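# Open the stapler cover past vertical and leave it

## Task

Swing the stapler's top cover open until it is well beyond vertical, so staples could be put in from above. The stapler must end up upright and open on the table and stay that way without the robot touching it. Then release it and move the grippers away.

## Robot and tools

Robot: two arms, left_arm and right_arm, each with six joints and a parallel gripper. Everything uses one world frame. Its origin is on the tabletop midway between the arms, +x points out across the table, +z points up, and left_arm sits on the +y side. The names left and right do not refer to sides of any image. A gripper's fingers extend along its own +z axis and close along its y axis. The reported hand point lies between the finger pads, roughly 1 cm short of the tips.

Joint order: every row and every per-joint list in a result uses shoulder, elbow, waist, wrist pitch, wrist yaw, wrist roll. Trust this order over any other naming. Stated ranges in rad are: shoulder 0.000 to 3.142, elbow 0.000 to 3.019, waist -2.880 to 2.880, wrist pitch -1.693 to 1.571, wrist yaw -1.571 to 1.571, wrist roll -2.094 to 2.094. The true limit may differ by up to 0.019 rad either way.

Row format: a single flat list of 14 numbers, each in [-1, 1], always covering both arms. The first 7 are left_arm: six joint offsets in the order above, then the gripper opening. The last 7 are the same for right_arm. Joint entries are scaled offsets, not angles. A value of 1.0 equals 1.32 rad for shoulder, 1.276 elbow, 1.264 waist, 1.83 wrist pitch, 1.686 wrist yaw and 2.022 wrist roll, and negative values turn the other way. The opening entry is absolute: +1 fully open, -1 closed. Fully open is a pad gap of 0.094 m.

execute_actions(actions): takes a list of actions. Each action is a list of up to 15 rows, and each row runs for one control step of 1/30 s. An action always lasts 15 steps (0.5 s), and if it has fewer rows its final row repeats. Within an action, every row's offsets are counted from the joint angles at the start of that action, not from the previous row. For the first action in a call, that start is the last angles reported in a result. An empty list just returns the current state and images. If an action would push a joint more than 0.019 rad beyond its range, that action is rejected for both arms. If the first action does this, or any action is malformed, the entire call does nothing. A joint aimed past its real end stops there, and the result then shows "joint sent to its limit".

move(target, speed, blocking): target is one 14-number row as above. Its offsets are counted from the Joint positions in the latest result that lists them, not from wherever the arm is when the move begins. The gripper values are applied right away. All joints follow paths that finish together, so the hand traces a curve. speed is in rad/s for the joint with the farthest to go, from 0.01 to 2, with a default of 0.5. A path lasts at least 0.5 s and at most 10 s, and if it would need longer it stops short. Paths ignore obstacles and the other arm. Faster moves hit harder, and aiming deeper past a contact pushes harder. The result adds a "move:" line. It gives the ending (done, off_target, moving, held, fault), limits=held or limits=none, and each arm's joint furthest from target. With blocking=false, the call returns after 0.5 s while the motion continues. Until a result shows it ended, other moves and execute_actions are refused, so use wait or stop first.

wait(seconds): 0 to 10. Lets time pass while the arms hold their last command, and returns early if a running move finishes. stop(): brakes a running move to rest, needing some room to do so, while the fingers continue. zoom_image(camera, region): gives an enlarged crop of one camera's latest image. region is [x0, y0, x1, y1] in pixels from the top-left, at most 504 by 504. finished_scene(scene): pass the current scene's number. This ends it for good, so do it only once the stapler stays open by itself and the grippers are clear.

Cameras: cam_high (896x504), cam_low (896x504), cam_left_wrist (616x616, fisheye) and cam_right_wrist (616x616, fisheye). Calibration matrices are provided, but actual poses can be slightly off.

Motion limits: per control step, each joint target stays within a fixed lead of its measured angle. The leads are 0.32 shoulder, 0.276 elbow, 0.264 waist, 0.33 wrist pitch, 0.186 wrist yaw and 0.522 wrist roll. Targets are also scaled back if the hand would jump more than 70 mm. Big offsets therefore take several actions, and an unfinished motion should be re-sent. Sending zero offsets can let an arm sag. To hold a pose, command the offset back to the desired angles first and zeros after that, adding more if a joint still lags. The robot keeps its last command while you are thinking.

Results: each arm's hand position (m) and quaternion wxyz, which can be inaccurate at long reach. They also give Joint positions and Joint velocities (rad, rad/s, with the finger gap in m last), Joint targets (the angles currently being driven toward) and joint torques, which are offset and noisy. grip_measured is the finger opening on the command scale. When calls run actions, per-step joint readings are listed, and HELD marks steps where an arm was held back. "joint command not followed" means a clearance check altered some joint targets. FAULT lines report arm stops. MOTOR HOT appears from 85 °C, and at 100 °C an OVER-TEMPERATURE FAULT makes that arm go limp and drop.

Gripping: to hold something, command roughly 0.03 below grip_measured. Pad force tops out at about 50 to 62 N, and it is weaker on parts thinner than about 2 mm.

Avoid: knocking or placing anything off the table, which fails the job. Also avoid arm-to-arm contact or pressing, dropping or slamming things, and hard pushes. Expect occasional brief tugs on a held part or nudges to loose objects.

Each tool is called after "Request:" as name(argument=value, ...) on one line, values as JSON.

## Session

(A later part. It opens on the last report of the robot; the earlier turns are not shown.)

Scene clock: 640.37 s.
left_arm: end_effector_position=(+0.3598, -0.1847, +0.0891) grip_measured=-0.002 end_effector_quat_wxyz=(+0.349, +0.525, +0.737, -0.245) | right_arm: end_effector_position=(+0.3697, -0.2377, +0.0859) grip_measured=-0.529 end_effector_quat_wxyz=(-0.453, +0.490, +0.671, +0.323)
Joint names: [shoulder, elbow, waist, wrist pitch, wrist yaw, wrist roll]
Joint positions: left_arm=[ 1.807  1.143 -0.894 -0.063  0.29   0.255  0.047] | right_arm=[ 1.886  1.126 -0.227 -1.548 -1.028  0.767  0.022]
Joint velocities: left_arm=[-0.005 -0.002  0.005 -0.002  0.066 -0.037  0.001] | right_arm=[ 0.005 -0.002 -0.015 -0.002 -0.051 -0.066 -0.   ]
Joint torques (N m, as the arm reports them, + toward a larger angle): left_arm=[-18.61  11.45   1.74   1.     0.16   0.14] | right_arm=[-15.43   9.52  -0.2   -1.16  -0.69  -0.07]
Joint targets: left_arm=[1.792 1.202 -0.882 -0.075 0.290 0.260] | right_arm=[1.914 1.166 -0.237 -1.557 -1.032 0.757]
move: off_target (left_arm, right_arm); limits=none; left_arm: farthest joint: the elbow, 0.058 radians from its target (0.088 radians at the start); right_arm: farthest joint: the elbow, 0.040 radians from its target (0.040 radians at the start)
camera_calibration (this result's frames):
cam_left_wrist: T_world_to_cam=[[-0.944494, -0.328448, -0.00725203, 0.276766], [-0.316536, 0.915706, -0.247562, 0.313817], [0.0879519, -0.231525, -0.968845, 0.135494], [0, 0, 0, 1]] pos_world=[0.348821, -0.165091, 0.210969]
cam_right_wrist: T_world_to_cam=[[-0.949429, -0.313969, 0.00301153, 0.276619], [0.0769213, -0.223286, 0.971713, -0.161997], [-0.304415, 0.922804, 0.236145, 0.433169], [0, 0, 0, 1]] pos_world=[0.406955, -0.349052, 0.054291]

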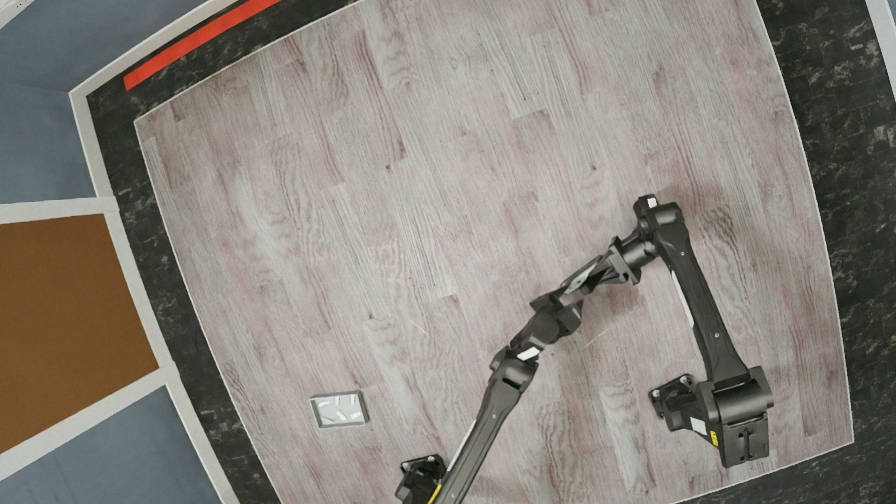

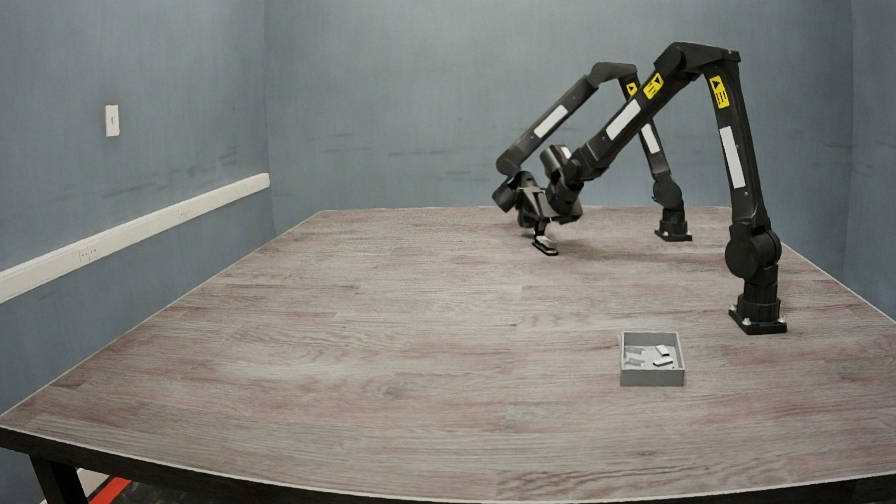

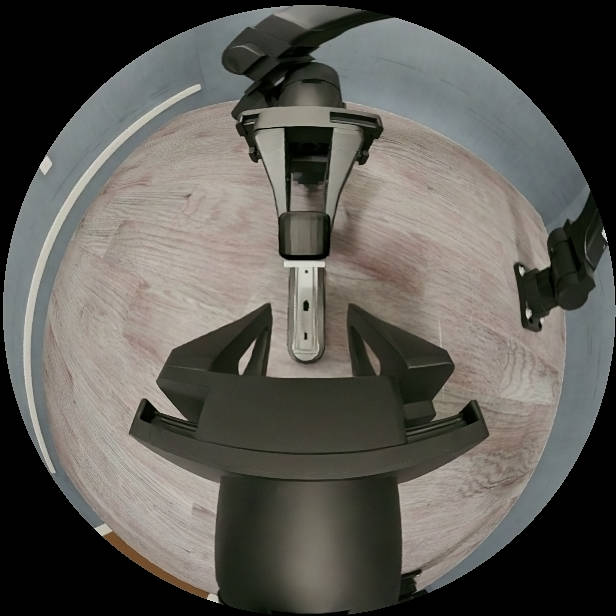

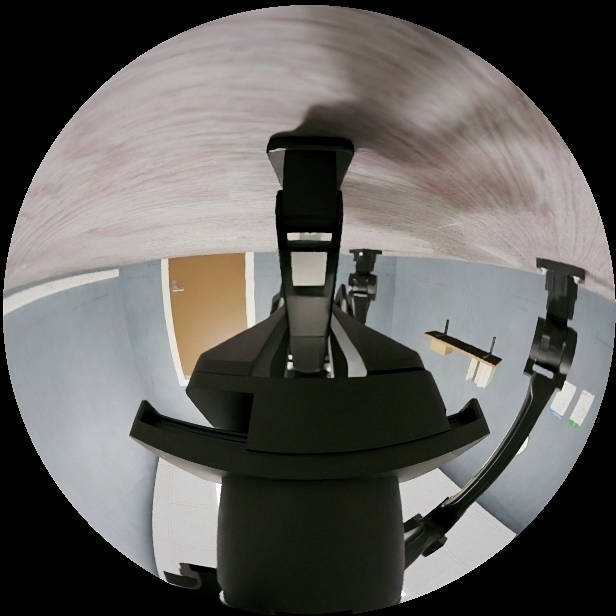

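Request:
move(target=[0.0308, 0.0987, -0.0158, -0.0368, 0, 0.0025, -0.8, 0.0205, 0.0313, -0.0079, -0.0044, -0.0018, -0.005, -0.555], speed=0.12)

Scene clock: 665.50 s.
left_arm: end_effector_position=(+0.3649, -0.1991, +0.0880) grip_measured=-0.798 end_effector_quat_wxyz=(+0.336, +0.529, +0.740, -0.244) | right_arm: end_effector_position=(+0.3697, -0.2377, +0.0859) grip_measured=-0.529 end_effector_quat_wxyz=(-0.453, +0.490, +0.671, +0.323)
Joint names: [shoulder, elbow, waist, wrist pitch, wrist yaw, wrist roll]
Joint positions: left_arm=[ 1.841  1.207 -0.903 -0.118  0.29   0.255  0.009] | right_arm=[ 1.886  1.126 -0.227 -1.548 -1.028  0.767  0.022]
Joint velocities: left_arm=[ 0.005  0.002  0.005 -0.017 -0.022 -0.007 -0.001] | right_arm=[-0.005 -0.002 -0.015  0.022 -0.066  0.007 -0.001]
Joint torques (N m, as the arm reports them, + toward a larger angle): left_arm=[-17.3   11.8   -0.29   0.82   0.18   0.11] | right_arm=[-15.4    9.52  -0.2   -1.18  -0.68  -0.08]
Joint targets: left_arm=[1.847 1.270 -0.914 -0.131 0.290 0.260] | right_arm=[1.914 1.166 -0.237 -1.557 -1.031 0.756]
move: off_target (left_arm, right_arm); limits=none; left_arm: farthest joint: the elbow, 0.062 radians from its target (0.126 radians at the start); right_arm: farthest joint: the elbow, 0.040 radians from its target (0.040 radians at the start)
camera_calibration (this result's frames):
cam_left_wrist: T_world_to_cam=[[-0.947258, -0.320463, 0.00248327, 0.278601], [-0.312833, 0.922967, -0.224203, 0.326339], [0.0695566, -0.213155, -0.974539, 0.141482], [0, 0, 0, 1]] pos_world=[0.356155, -0.181761, 0.210354]
cam_right_wrist: T_world_to_cam=[[-0.949429, -0.313969, 0.00301153, 0.276619], [0.0769213, -0.223286, 0.971713, -0.161997], [-0.304415, 0.922804, 0.236145, 0.433169], [0, 0, 0, 1]] pos_world=[0.406955, -0.349052, 0.054291]

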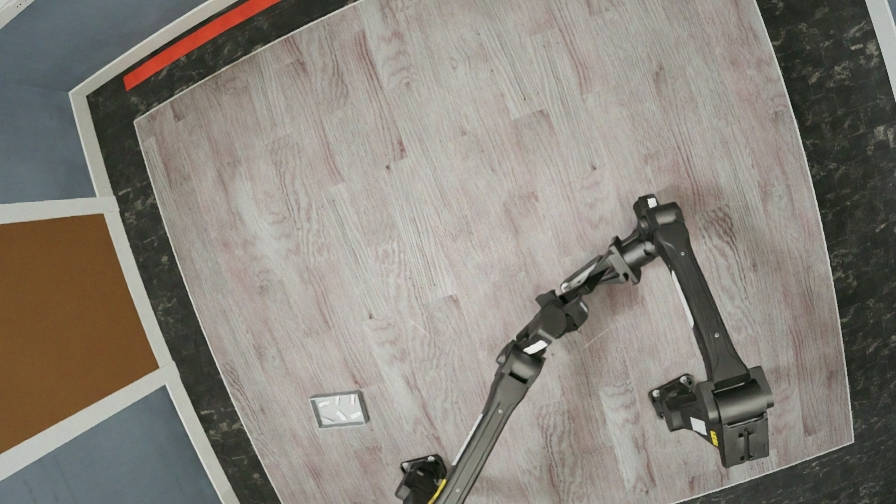

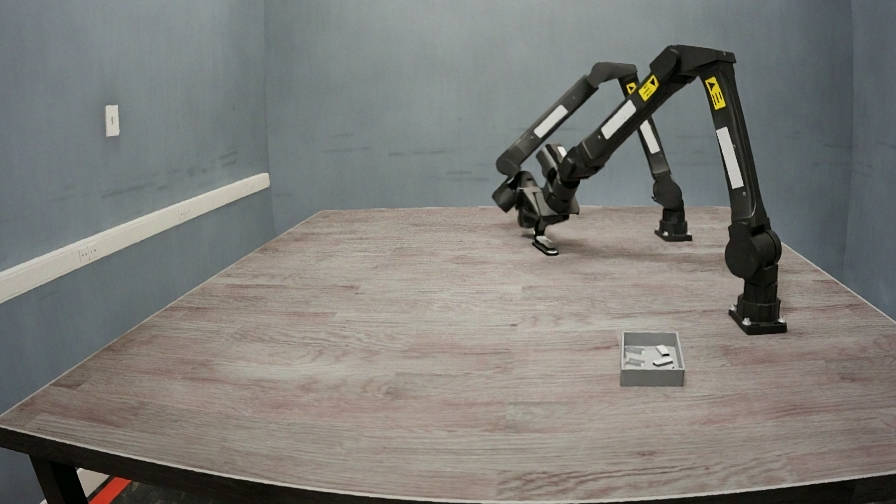

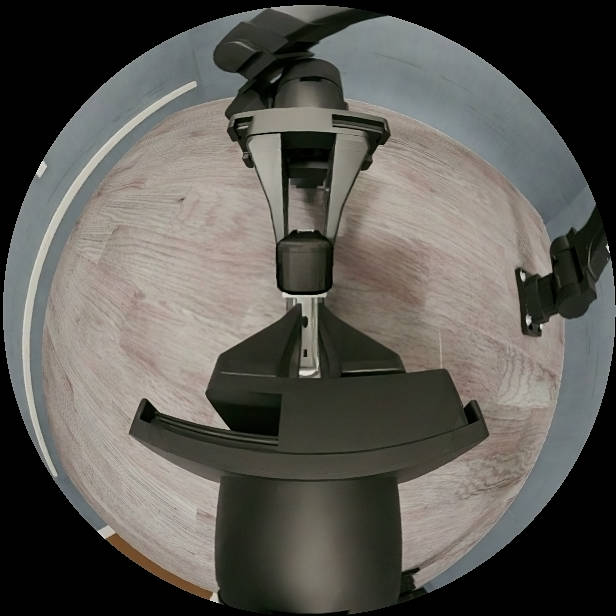

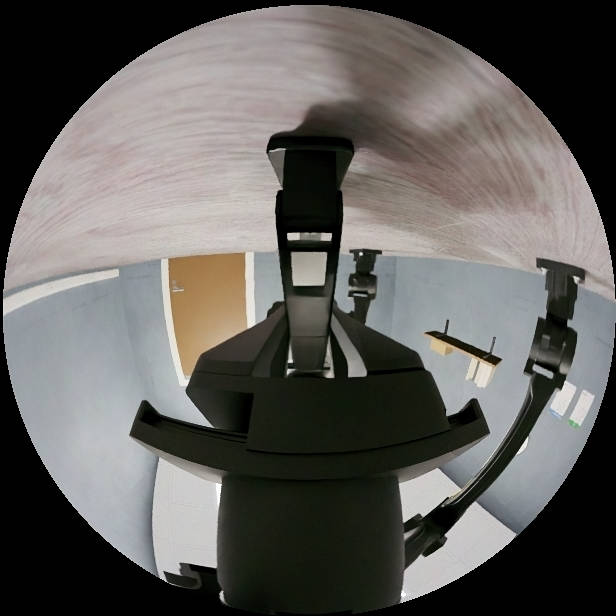

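Request:
zoom_image(camera="cam_left_wrist", region=[230, 200, 390, 380])

Region (230, 200, 390, 380) of cam_left_wrist's 616x616 image, scaled by 2.800, with more detail than that image has.

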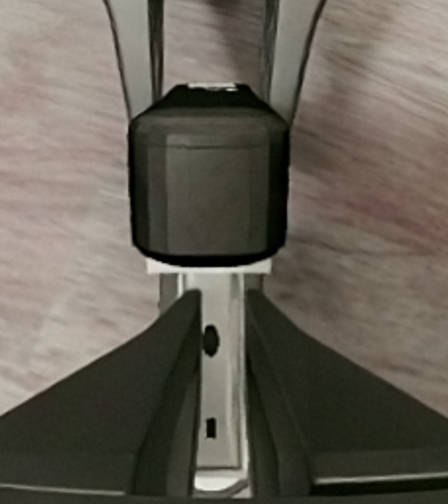

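Request:
move(target=[-0.0251, 0.0759, -0.006, -0.0361, 0, 0.0025, -0.8, 0.0205, 0.0313, -0.0079, -0.0044, -0.0018, -0.005, -0.555], speed=0.08)

Request:
zoom_image(camera="cam_left_wrist", region=[230, 200, 390, 380])

Scene clock: 683.53 s.
left_arm: end_effector_position=(+0.3671, -0.2016, +0.1015) grip_measured=-0.798 end_effector_quat_wxyz=(+0.331, +0.529, +0.742, -0.243) | right_arm: end_effector_position=(+0.3702, -0.2382, +0.0861) grip_measured=-0.530 end_effector_quat_wxyz=(-0.452, +0.491, +0.671, +0.323)
Joint names: [shoulder, elbow, waist, wrist pitch, wrist yaw, wrist roll]
Joint positions: left_arm=[ 1.829  1.238 -0.903 -0.173  0.29   0.255  0.009] | right_arm=[ 1.886  1.127 -0.228 -1.548 -1.028  0.767  0.022]
Joint velocities: left_arm=[-0.005 -0.002 -0.015  0.007 -0.007  0.007  0.001] | right_arm=[ 0.005 -0.022 -0.015  0.002  0.037 -0.007  0.001]
Joint torques (N m, as the arm reports them, + toward a larger angle): left_arm=[-19.87  12.24  -0.08   0.97   0.18   0.12] | right_arm=[-15.41   9.47  -0.14  -1.18  -0.67  -0.08]
Joint targets: left_arm=[1.808 1.304 -0.910 -0.184 0.290 0.260] | right_arm=[1.914 1.166 -0.237 -1.557 -1.031 0.756]
move: off_target (left_arm, right_arm); limits=none; left_arm: farthest joint: the elbow, 0.066 radians from its target (0.097 radians at the start); right_arm: farthest joint: the elbow, 0.039 radians from its target (0.040 radians at the start)
camera_calibration (this result's frames):
cam_left_wrist: T_world_to_cam=[[-0.947223, -0.320503, 0.00677811, 0.279363], [-0.314469, 0.924867, -0.213848, 0.332312], [0.0622701, -0.204693, -0.976843, 0.158562], [0, 0, 0, 1]] pos_world=[0.359247, -0.185352, 0.224061]
cam_right_wrist: T_world_to_cam=[[-0.94979, -0.312882, 0.00195078, 0.277505], [0.0755561, -0.2233, 0.971817, -0.161838], [-0.303628, 0.92317, 0.235728, 0.43356], [0, 0, 0, 1]] pos_world=[0.407441, -0.349561, 0.0545335]

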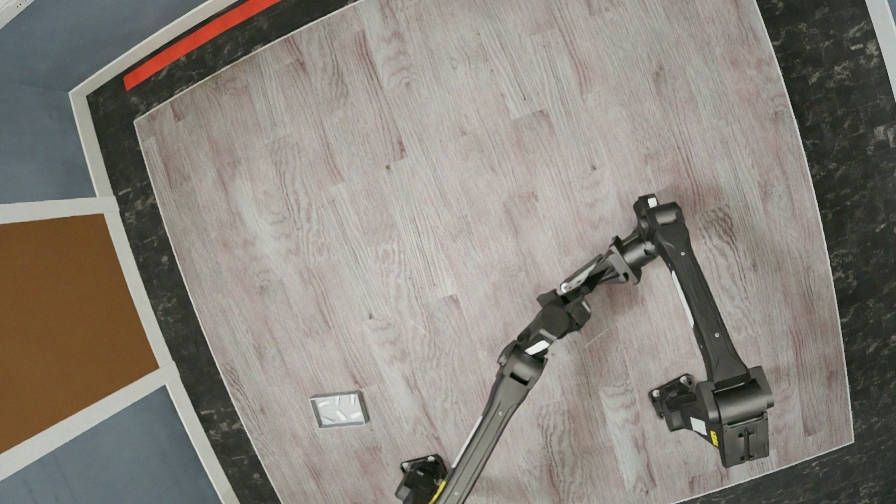

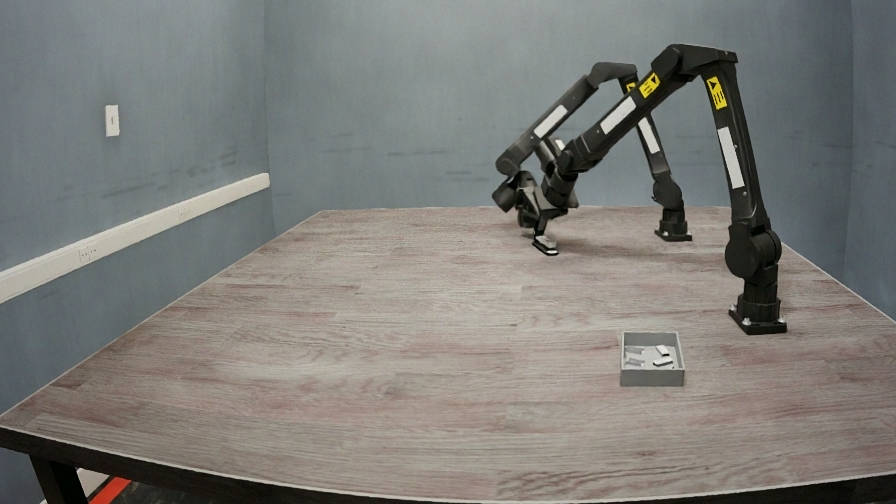

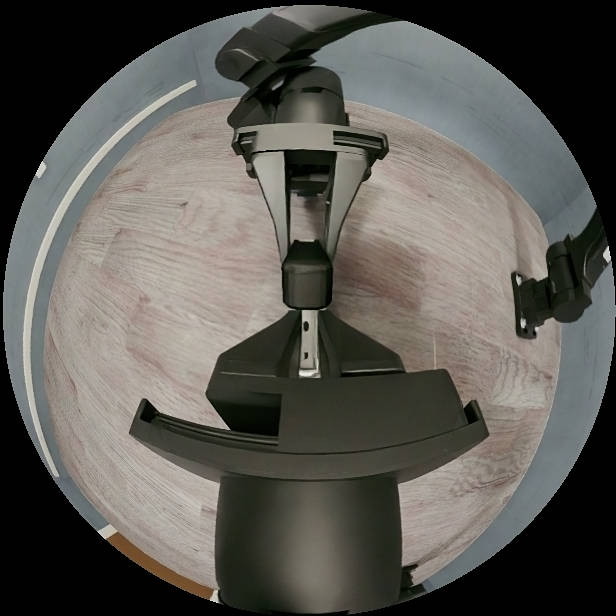

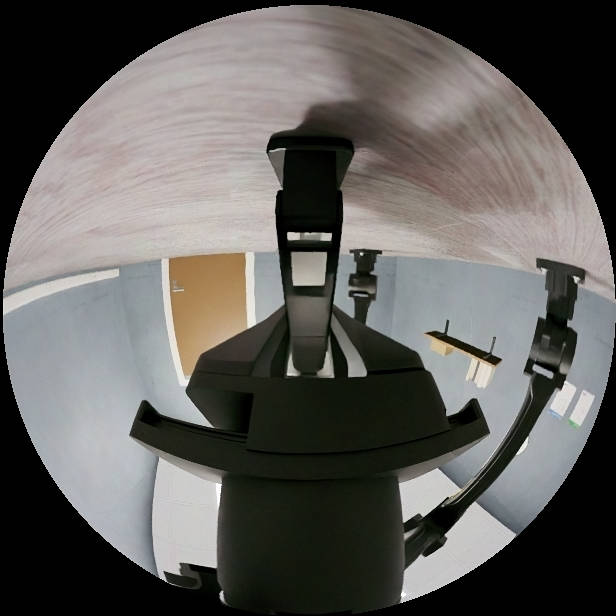

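Region (230, 200, 390, 380) of cam_left_wrist's 616x616 image, scaled by 2.800, with more detail than that image has.

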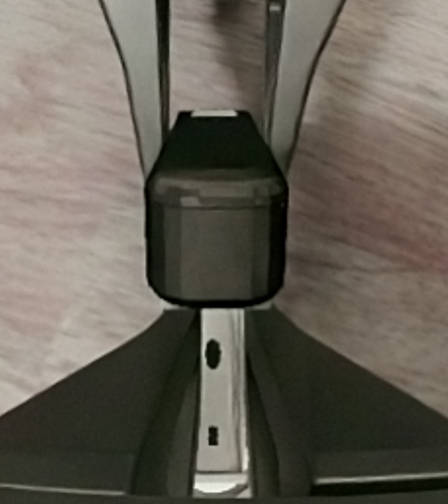

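Request:
zoom_image(camera="cam_low", region=[490, 150, 610, 270])

Request:
zoom_image(camera="cam_high", region=[520, 200, 700, 350])

Region (490, 150, 610, 270) of cam_low's 896x504 image, scaled by 4.200, with more detail than that image has.

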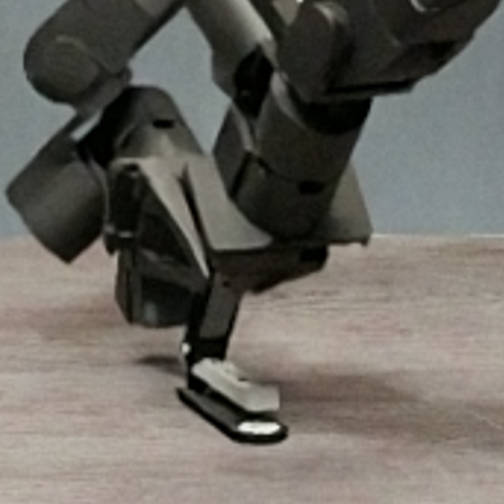

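Region (520, 200, 700, 350) of cam_high's 896x504 image, scaled by 2.800, with more detail than that image has.

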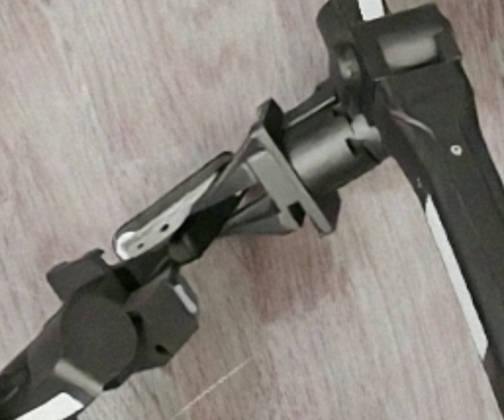

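Request:
move(target=[-0.0221, 0.0625, -0.004, -0.0175, 0, 0.0025, -0.8, 0.0205, 0.03, -0.007, -0.0044, -0.0018, -0.005, -0.555], speed=0.06)

Request:
zoom_image(camera="cam_left_wrist", region=[230, 200, 390, 380])

Scene clock: 700.07 s.
left_arm: end_effector_position=(+0.3667, -0.2012, +0.1039) grip_measured=-0.798 end_effector_quat_wxyz=(+0.326, +0.530, +0.744, -0.241) | right_arm: end_effector_position=(+0.3705, -0.2385, +0.0862) grip_measured=-0.530 end_effector_quat_wxyz=(-0.452, +0.491, +0.671, +0.324)
Joint names: [shoulder, elbow, waist, wrist pitch, wrist yaw, wrist roll]
Joint positions: left_arm=[ 1.825  1.246 -0.903 -0.196  0.29   0.255  0.009] | right_arm=[ 1.886  1.128 -0.229 -1.548 -1.028  0.767  0.022]
Joint velocities: left_arm=[-0.015  0.007 -0.005 -0.012 -0.007 -0.022 -0.001] | right_arm=[-0.015 -0.012 -0.005 -0.012  0.022 -0.051 -0.   ]
Joint torques (N m, as the arm reports them, + toward a larger angle): left_arm=[-20.51  12.77   0.13   1.04   0.19   0.14] | right_arm=[-15.52   9.34   0.03  -1.17  -0.67  -0.08]
Joint targets: left_arm=[1.799 1.318 -0.908 -0.205 0.290 0.260] | right_arm=[1.914 1.165 -0.237 -1.557 -1.031 0.756]
move: off_target (left_arm, right_arm); limits=none; left_arm: farthest joint: the elbow, 0.071 radians from its target (0.080 radians at the start); right_arm: farthest joint: the elbow, 0.038 radians from its target (0.038 radians at the start)
camera_calibration (this result's frames):
cam_left_wrist: T_world_to_cam=[[-0.947159, -0.320577, 0.010929, 0.278673], [-0.315976, 0.926617, -0.203812, 0.332201], [0.0552106, -0.196496, -0.978949, 0.165494], [0, 0, 0, 1]] pos_world=[0.359778, -0.185969, 0.226672]
cam_right_wrist: T_world_to_cam=[[-0.950029, -0.312157, 0.0015972, 0.27793], [0.0750158, -0.223333, 0.971851, -0.161796], [-0.303014, 0.923407, 0.235589, 0.433735], [0, 0, 0, 1]] pos_world=[0.407606, -0.349891, 0.0546144]

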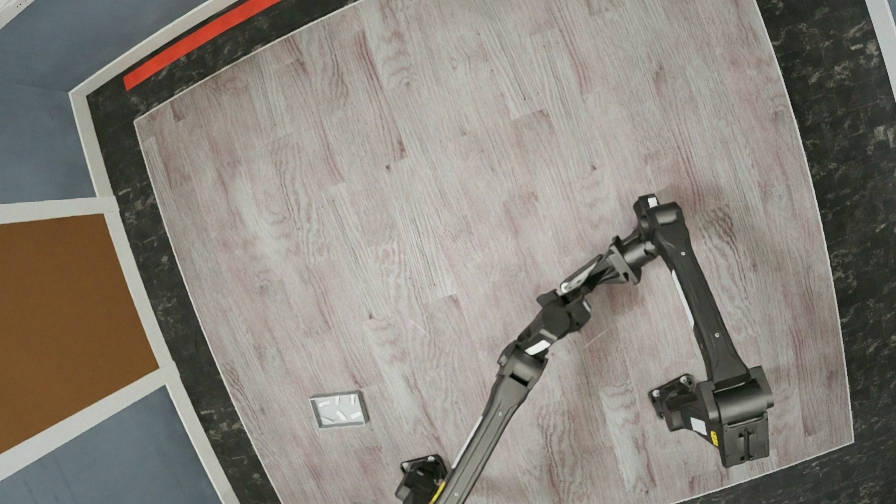

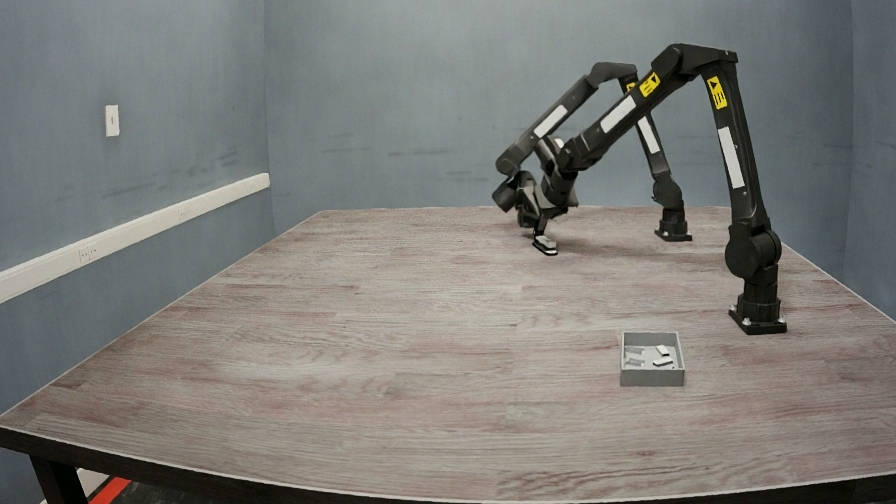

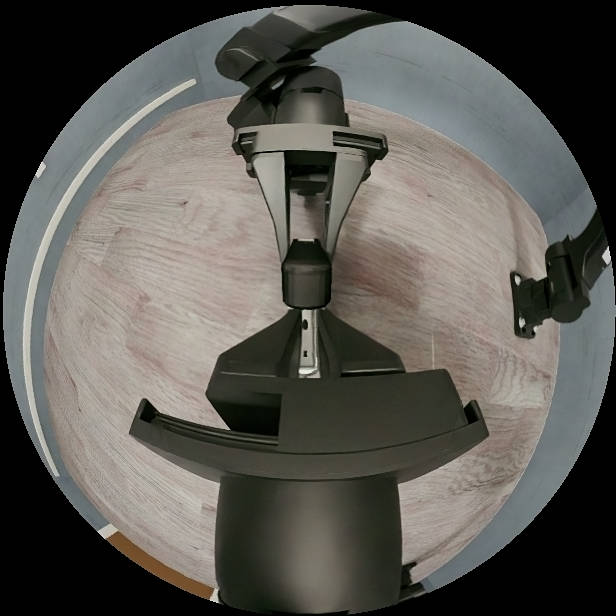

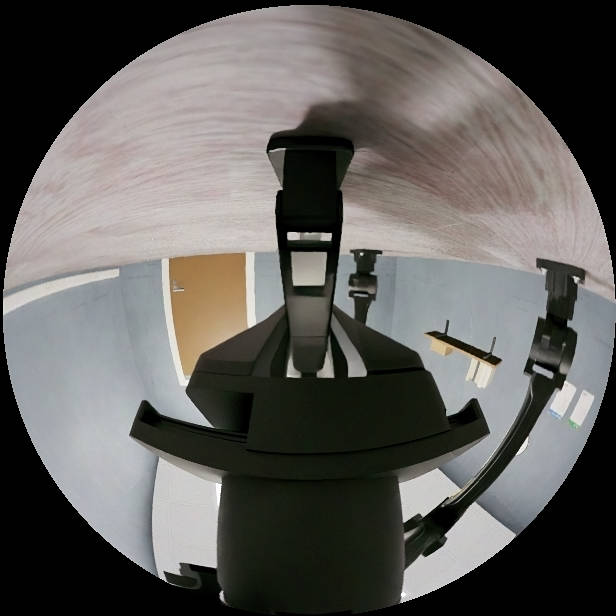

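Region (230, 200, 390, 380) of cam_left_wrist's 616x616 image, scaled by 2.800, with more detail than that image has.

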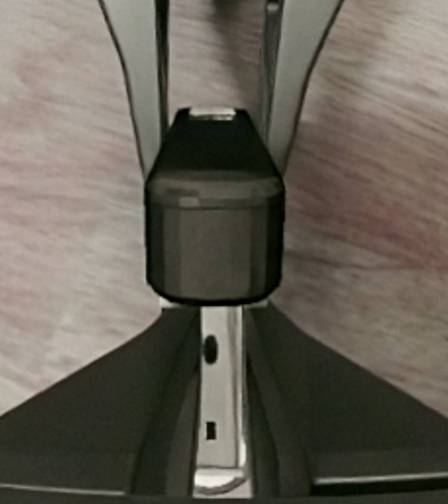

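Request:
move(target=[-0.0365, -0.0047, 0.0134, -0.0131, 0, 0.0025, -0.8, 0.0205, 0.029, -0.006, -0.0044, -0.0018, -0.005, -0.555], speed=0.06)

Request:
zoom_image(camera="cam_left_wrist", region=[230, 200, 390, 380])

Scene clock: 713.03 s.
left_arm: end_effector_position=(+0.3690, -0.1963, +0.1137) grip_measured=-0.798 end_effector_quat_wxyz=(+0.328, +0.527, +0.746, -0.240) | right_arm: end_effector_position=(+0.3707, -0.2392, +0.0862) grip_measured=-0.530 end_effector_quat_wxyz=(-0.451, +0.491, +0.671, +0.324)
Joint names: [shoulder, elbow, waist, wrist pitch, wrist yaw, wrist roll]
Joint positions: left_arm=[ 1.805  1.246 -0.895 -0.214  0.29   0.255  0.009] | right_arm=[ 1.886  1.128 -0.231 -1.548 -1.028  0.767  0.022]
Joint velocities: left_arm=[ 0.005 -0.012 -0.015 -0.002 -0.007 -0.051 -0.001] | right_arm=[-0.015 -0.017 -0.005 -0.002 -0.037 -0.037 -0.   ]
Joint torques (N m, as the arm reports them, + toward a larger angle): left_arm=[-20.49   7.17   1.39   1.16   0.19   0.13] | right_arm=[-15.39   9.29   0.27  -1.18  -0.67  -0.08]
Joint targets: left_arm=[1.777 1.240 -0.886 -0.220 0.290 0.260] | right_arm=[1.914 1.165 -0.237 -1.557 -1.031 0.757]
move: off_target (left_arm, right_arm); limits=none; left_arm: farthest joint: the shoulder, 0.029 radians from its target (0.048 radians at the start); right_arm: farthest joint: the elbow, 0.037 radians from its target (0.037 radians at the start)
camera_calibration (this result's frames):
cam_left_wrist: T_world_to_cam=[[-0.944824, -0.327419, 0.0102134, 0.280116], [-0.322427, 0.924009, -0.205544, 0.332479], [0.0578618, -0.197496, -0.978595, 0.17474], [0, 0, 0, 1]] pos_world=[0.36175, -0.180988, 0.236477]
cam_right_wrist: T_world_to_cam=[[-0.950623, -0.310344, 0.0015972, 0.278576], [0.0745897, -0.223476, 0.971851, -0.161852], [-0.301252, 0.923983, 0.235589, 0.433961], [0, 0, 0, 1]] pos_world=[0.407625, -0.350688, 0.0546144]

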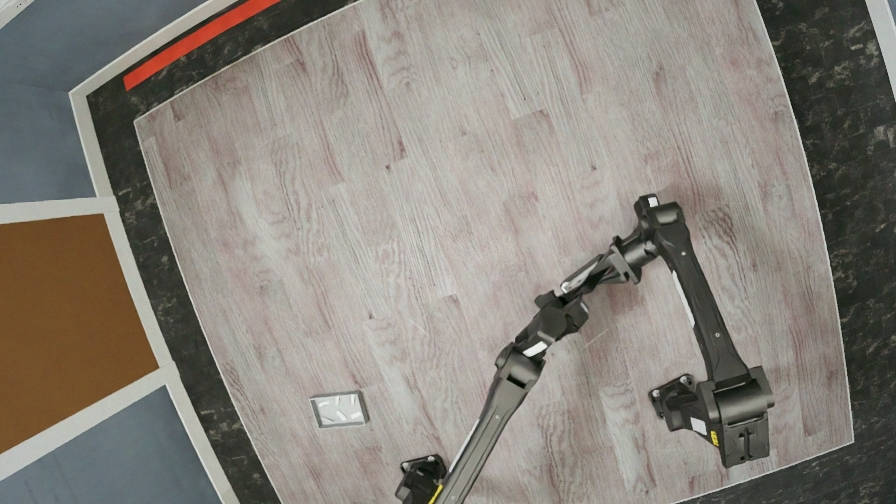

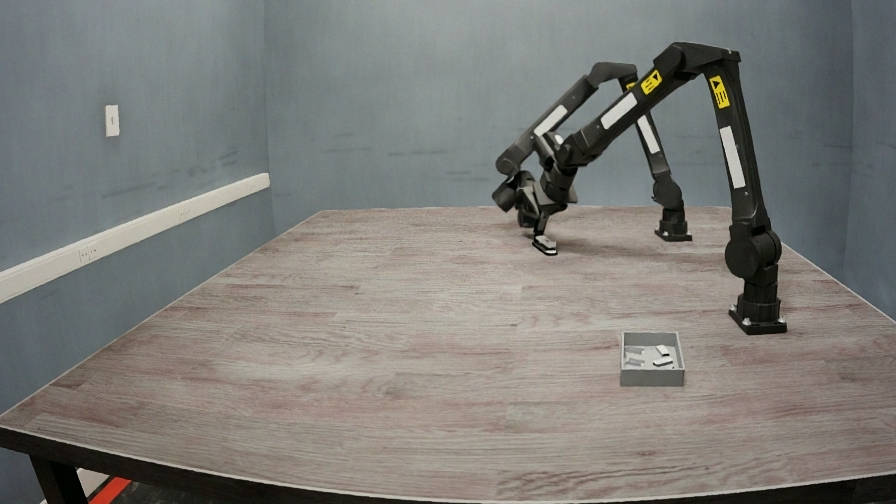

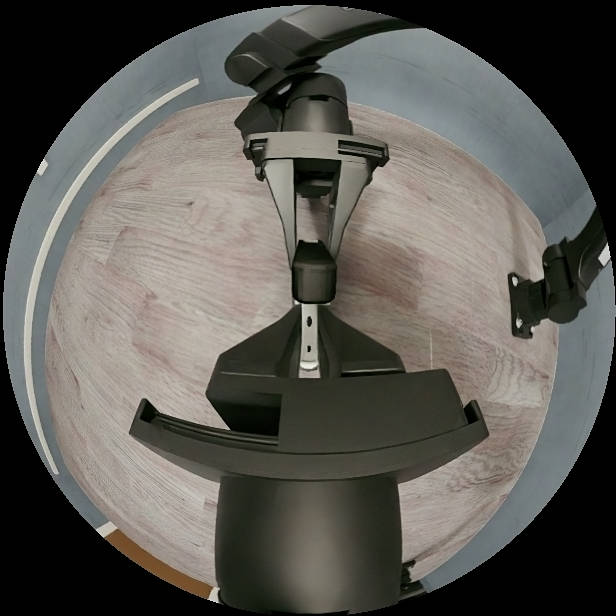

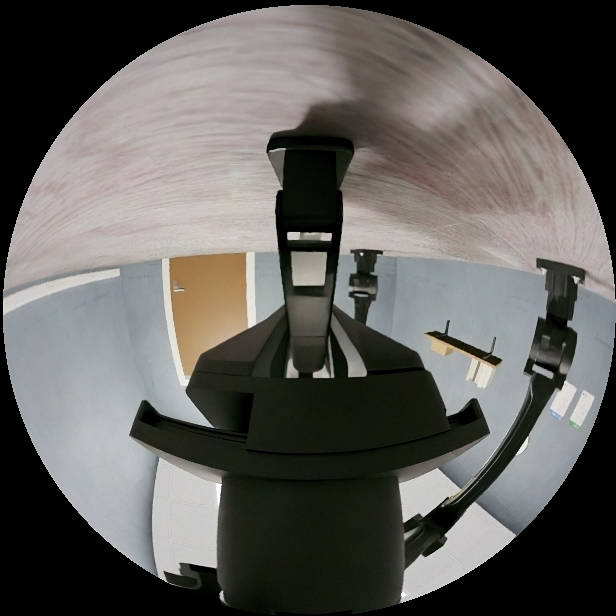

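Region (230, 200, 390, 380) of cam_left_wrist's 616x616 image, scaled by 2.800, with more detail than that image has.

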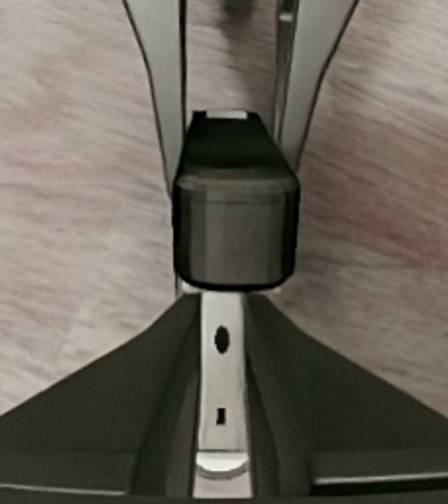

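Request:
execute_actions(actions=[[[-0.0121, 0.0235, 0.0, 0.001, 0, 0.0025, -0.8, 0.0205, 0.029, -0.004, -0.0044, -0.0018, -0.005, -0.555]], [[-0.0121, 0.0235, 0.0, 0.001, 0, 0.0025, -0.8, 0.0205, 0.029, -0.004, -0.0044, -0.0018, -0.005, -0.52], [-0.0121, 0.0235, 0.0, 0.001, 0, 0.0025, -0.8, 0.0205, 0.029, -0.004, -0.0044, -0.0018, -0.005, -0.52], [-0.0121, 0.0235, 0.0, 0.001, 0, 0.0025, -0.8, 0.0205, 0.029, -0.004, -0.0044, -0.0018, -0.005, -0.52], [-0.0121, 0.0235, 0.0, 0.001, 0, 0.0025, -0.8, 0.0205, 0.029, -0.004, -0.0044, -0.0018, -0.005, -0.5], [-0.0121, 0.0235, 0.0, 0.001, 0, 0.0025, -0.8, 0.0205, 0.029, -0.004, -0.0044, -0.0018, -0.005, -0.5], [-0.0121, 0.0235, 0.0, 0.001, 0, 0.0025, -0.8, 0.0205, 0.029, -0.004, -0.0044, -0.0018, -0.005, -0.5], [-0.0121, 0.0235, 0.0, 0.001, 0, 0.0025, -0.8, 0.0205, 0.029, -0.004, -0.0044, -0.0018, -0.005, -0.4]]])

Request:
zoom_image(camera="cam_left_wrist", region=[230, 200, 390, 380])

Scene clock: 724.47 s.
left_arm: end_effector_position=(+0.3690, -0.1963, +0.1137) grip_measured=-0.798 end_effector_quat_wxyz=(+0.328, +0.527, +0.746, -0.240) | right_arm: end_effector_position=(+0.3722, -0.2393, +0.0868) grip_measured=-0.401 end_effector_quat_wxyz=(-0.450, +0.491, +0.672, +0.325)
Joint names: [shoulder, elbow, waist, wrist pitch, wrist yaw, wrist roll]
Joint positions: left_arm=[ 1.805  1.246 -0.895 -0.214  0.29   0.255  0.009] | right_arm=[ 1.886  1.131 -0.231 -1.548 -1.029  0.765  0.028]
Joint velocities: left_arm=[-0.005 -0.007  0.005 -0.017  0.022  0.022  0.001] | right_arm=[-0.015  0.007 -0.015 -0.012 -0.037  0.007  0.   ]
Joint torques (N m, as the arm reports them, + toward a larger angle): left_arm=[-19.4    9.86   0.54   1.42   0.18   0.12] | right_arm=[-15.45   9.09   0.23  -1.16  -0.66  -0.05]
Joint targets: left_arm=[1.789 1.276 -0.895 -0.212 0.290 0.260] | right_arm=[1.914 1.165 -0.236 -1.557 -1.031 0.756]
Step readings (joint positions; steps 1 to 15: 1st action; 16 to 30: 2nd action):
0: left_arm=[1.805 1.246 -0.895 -0.214 0.290 0.255] | right_arm=[1.886 1.128 -0.231 -1.548 -1.028 0.767]
1: left_arm=[1.805 1.246 -0.895 -0.214 0.290 0.255] | right_arm=[1.886 1.128 -0.231 -1.548 -1.028 0.767]
2: left_arm=[1.805 1.246 -0.895 -0.214 0.290 0.255] | right_arm=[1.886 1.128 -0.231 -1.548 -1.028 0.767]
4: left_arm=[1.805 1.246 -0.895 -0.214 0.290 0.255] | right_arm=[1.886 1.128 -0.231 -1.548 -1.028 0.767]
8: left_arm=[1.805 1.246 -0.895 -0.214 0.290 0.255] | right_arm=[1.886 1.128 -0.231 -1.548 -1.028 0.767]
15: left_arm=[1.805 1.246 -0.895 -0.214 0.290 0.255] | right_arm=[1.886 1.128 -0.231 -1.548 -1.028 0.767]
16: left_arm=[1.805 1.246 -0.895 -0.214 0.290 0.255] | right_arm=[1.886 1.128 -0.231 -1.548 -1.028 0.767]
17: left_arm=[1.805 1.246 -0.895 -0.214 0.290 0.255] | right_arm=[1.886 1.128 -0.231 -1.548 -1.028 0.766]
19: left_arm=[1.805 1.246 -0.895 -0.214 0.290 0.255] | right_arm=[1.886 1.128 -0.231 -1.548 -1.028 0.766]
23: left_arm=[1.805 1.246 -0.895 -0.214 0.290 0.255] | right_arm=[1.886 1.128 -0.231 -1.548 -1.029 0.766]
30: Joint positions above
camera_calibration (this result's frames):
cam_left_wrist: T_world_to_cam=[[-0.944824, -0.327419, 0.0102134, 0.280116], [-0.322427, 0.924009, -0.205544, 0.332479], [0.0578618, -0.197496, -0.978595, 0.17474], [0, 0, 0, 1]] pos_world=[0.36175, -0.180988, 0.236477]
cam_right_wrist: T_world_to_cam=[[-0.950563, -0.310518, -0.00310193, 0.280321], [0.0699354, -0.223799, 0.972123, -0.161013], [-0.302556, 0.923847, 0.234451, 0.434867], [0, 0, 0, 1]] pos_world=[0.409294, -0.35074, 0.0554389]

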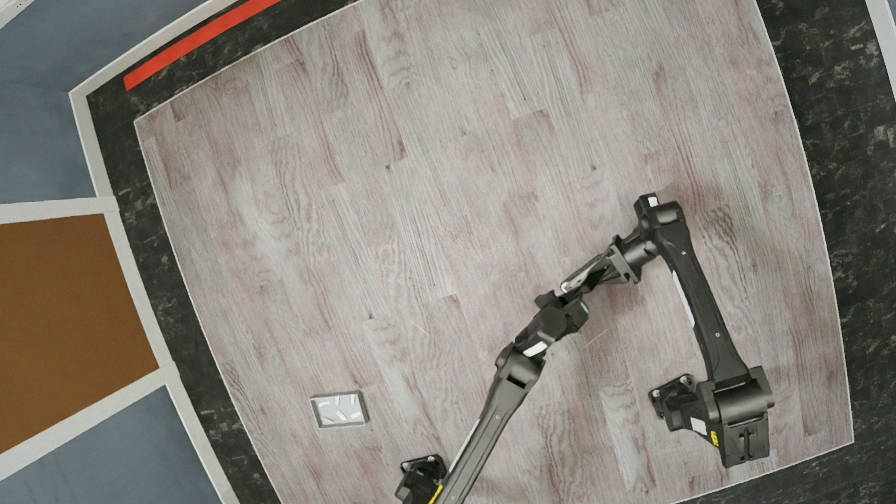

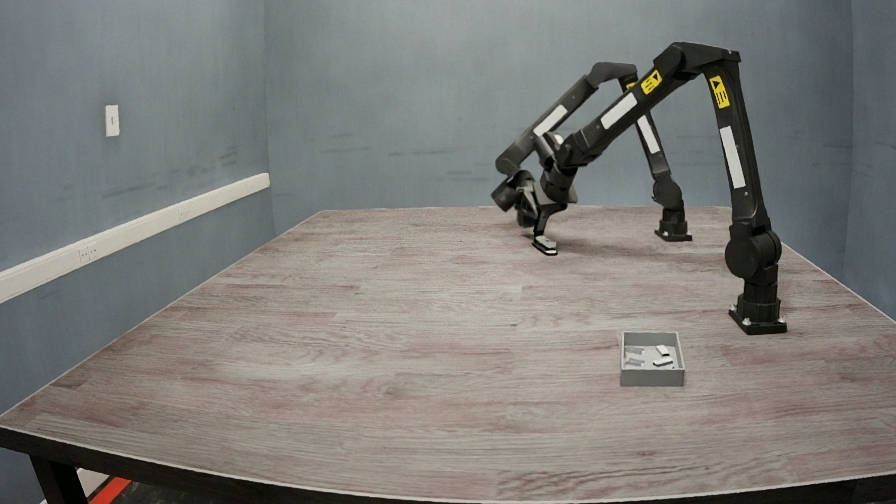

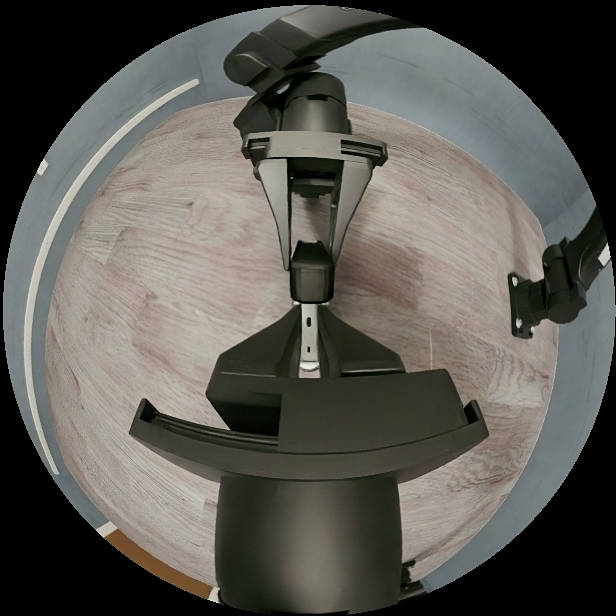

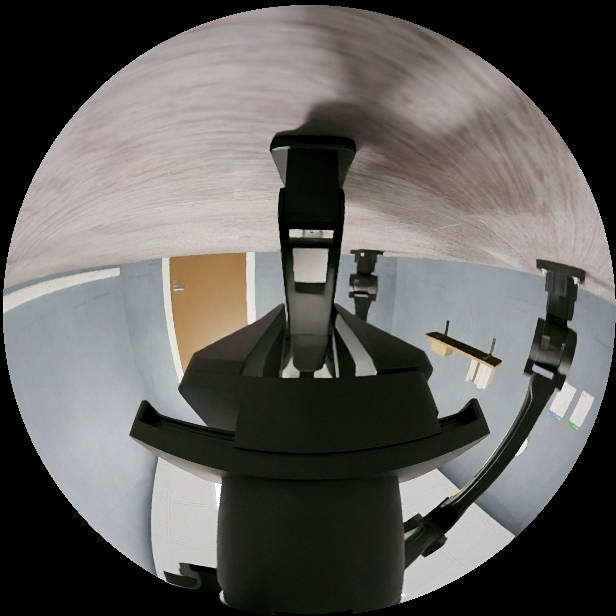

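Region (230, 200, 390, 380) of cam_left_wrist's 616x616 image, scaled by 2.800, with more detail than that image has.

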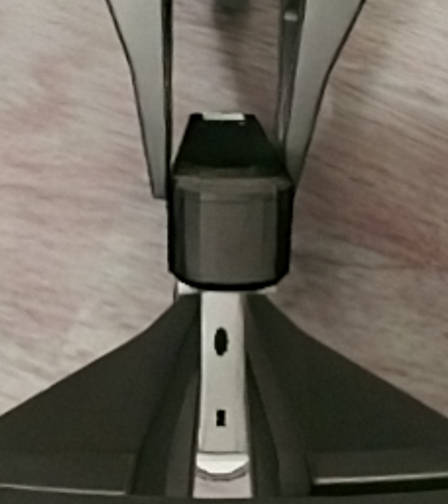

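Request:
move(target=[-0.0121, 0.0235, 0.0, 0.001, 0, 0.0025, -0.8, -0.0601, 0.0627, -0.053, -0.0074, 0.0777, 0.0302, -0.04], speed=0.12)

Scene clock: 797.10 s.
left_arm: end_effector_position=(+0.3690, -0.1963, +0.1137) grip_measured=-0.798 end_effector_quat_wxyz=(+0.328, +0.527, +0.746, -0.240) | right_arm: end_effector_position=(+0.3848, -0.2756, +0.1040) grip_measured=-0.041 end_effector_quat_wxyz=(-0.401, +0.510, +0.701, +0.296)
Joint names: [shoulder, elbow, waist, wrist pitch, wrist yaw, wrist roll]
Joint positions: left_arm=[ 1.805  1.246 -0.895 -0.214  0.29   0.255  0.009] | right_arm=[ 1.823  1.177 -0.291 -1.552 -0.901  0.817  0.045]
Joint velocities: left_arm=[-0.005 -0.002  0.005  0.017  0.037 -0.066  0.   ] | right_arm=[-0.005 -0.007 -0.015 -0.002  0.007 -0.066 -0.001]
Joint torques (N m, as the arm reports them, + toward a larger angle): left_arm=[-19.4    9.8    0.43   1.4    0.18   0.11] | right_arm=[-18.53   9.93   0.14  -1.12  -0.38   0.12]
Joint targets: left_arm=[1.789 1.276 -0.895 -0.212 0.290 0.260] | right_arm=[1.807 1.211 -0.298 -1.562 -0.898 0.826]
move: off_target (left_arm, right_arm); limits=none; left_arm: farthest joint: the elbow, 0.030 radians from its target (0.030 radians at the start); right_arm: farthest joint: the elbow, 0.034 radians from its target (0.080 radians at the start)
camera_calibration (this result's frames):
cam_left_wrist: T_world_to_cam=[[-0.944824, -0.327419, 0.0102134, 0.280116], [-0.322427, 0.924009, -0.205544, 0.332479], [0.0578618, -0.197496, -0.978595, 0.17474], [0, 0, 0, 1]] pos_world=[0.36175, -0.180988, 0.236477]
cam_right_wrist: T_world_to_cam=[[-0.950801, -0.309501, -0.0136364, 0.282519], [0.0191332, -0.102597, 0.994539, -0.136113], [-0.30921, 0.945348, 0.103471, 0.490312], [0, 0, 0, 1]] pos_world=[0.422833, -0.39004, 0.0884895]

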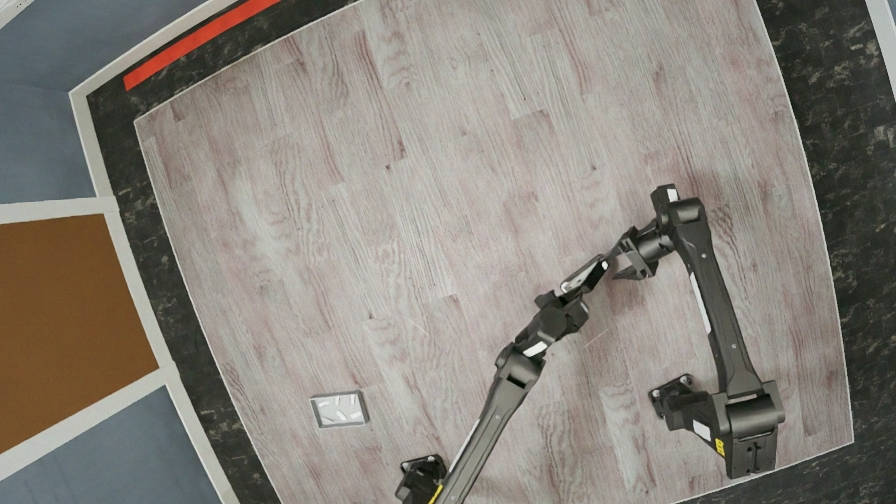

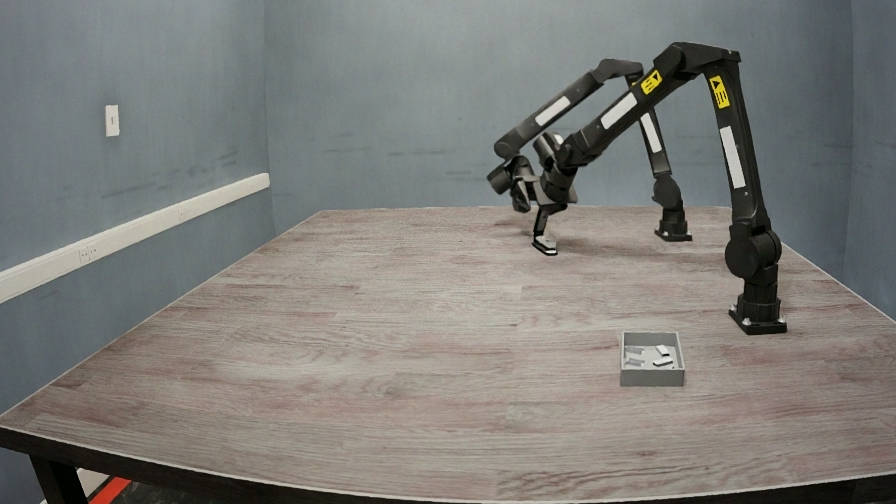

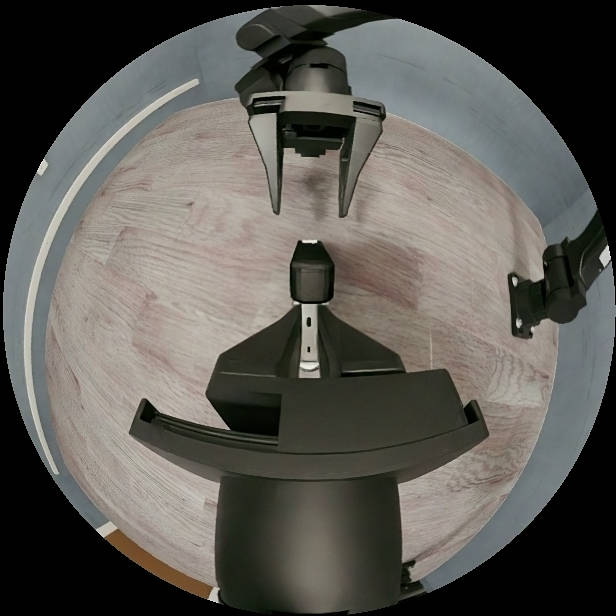

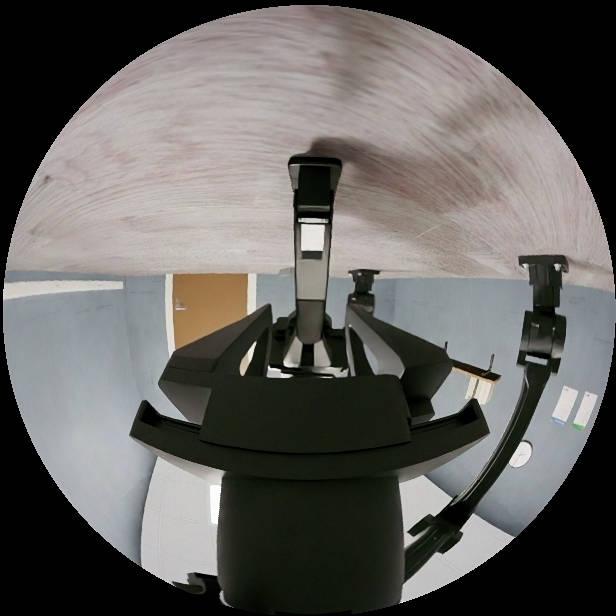

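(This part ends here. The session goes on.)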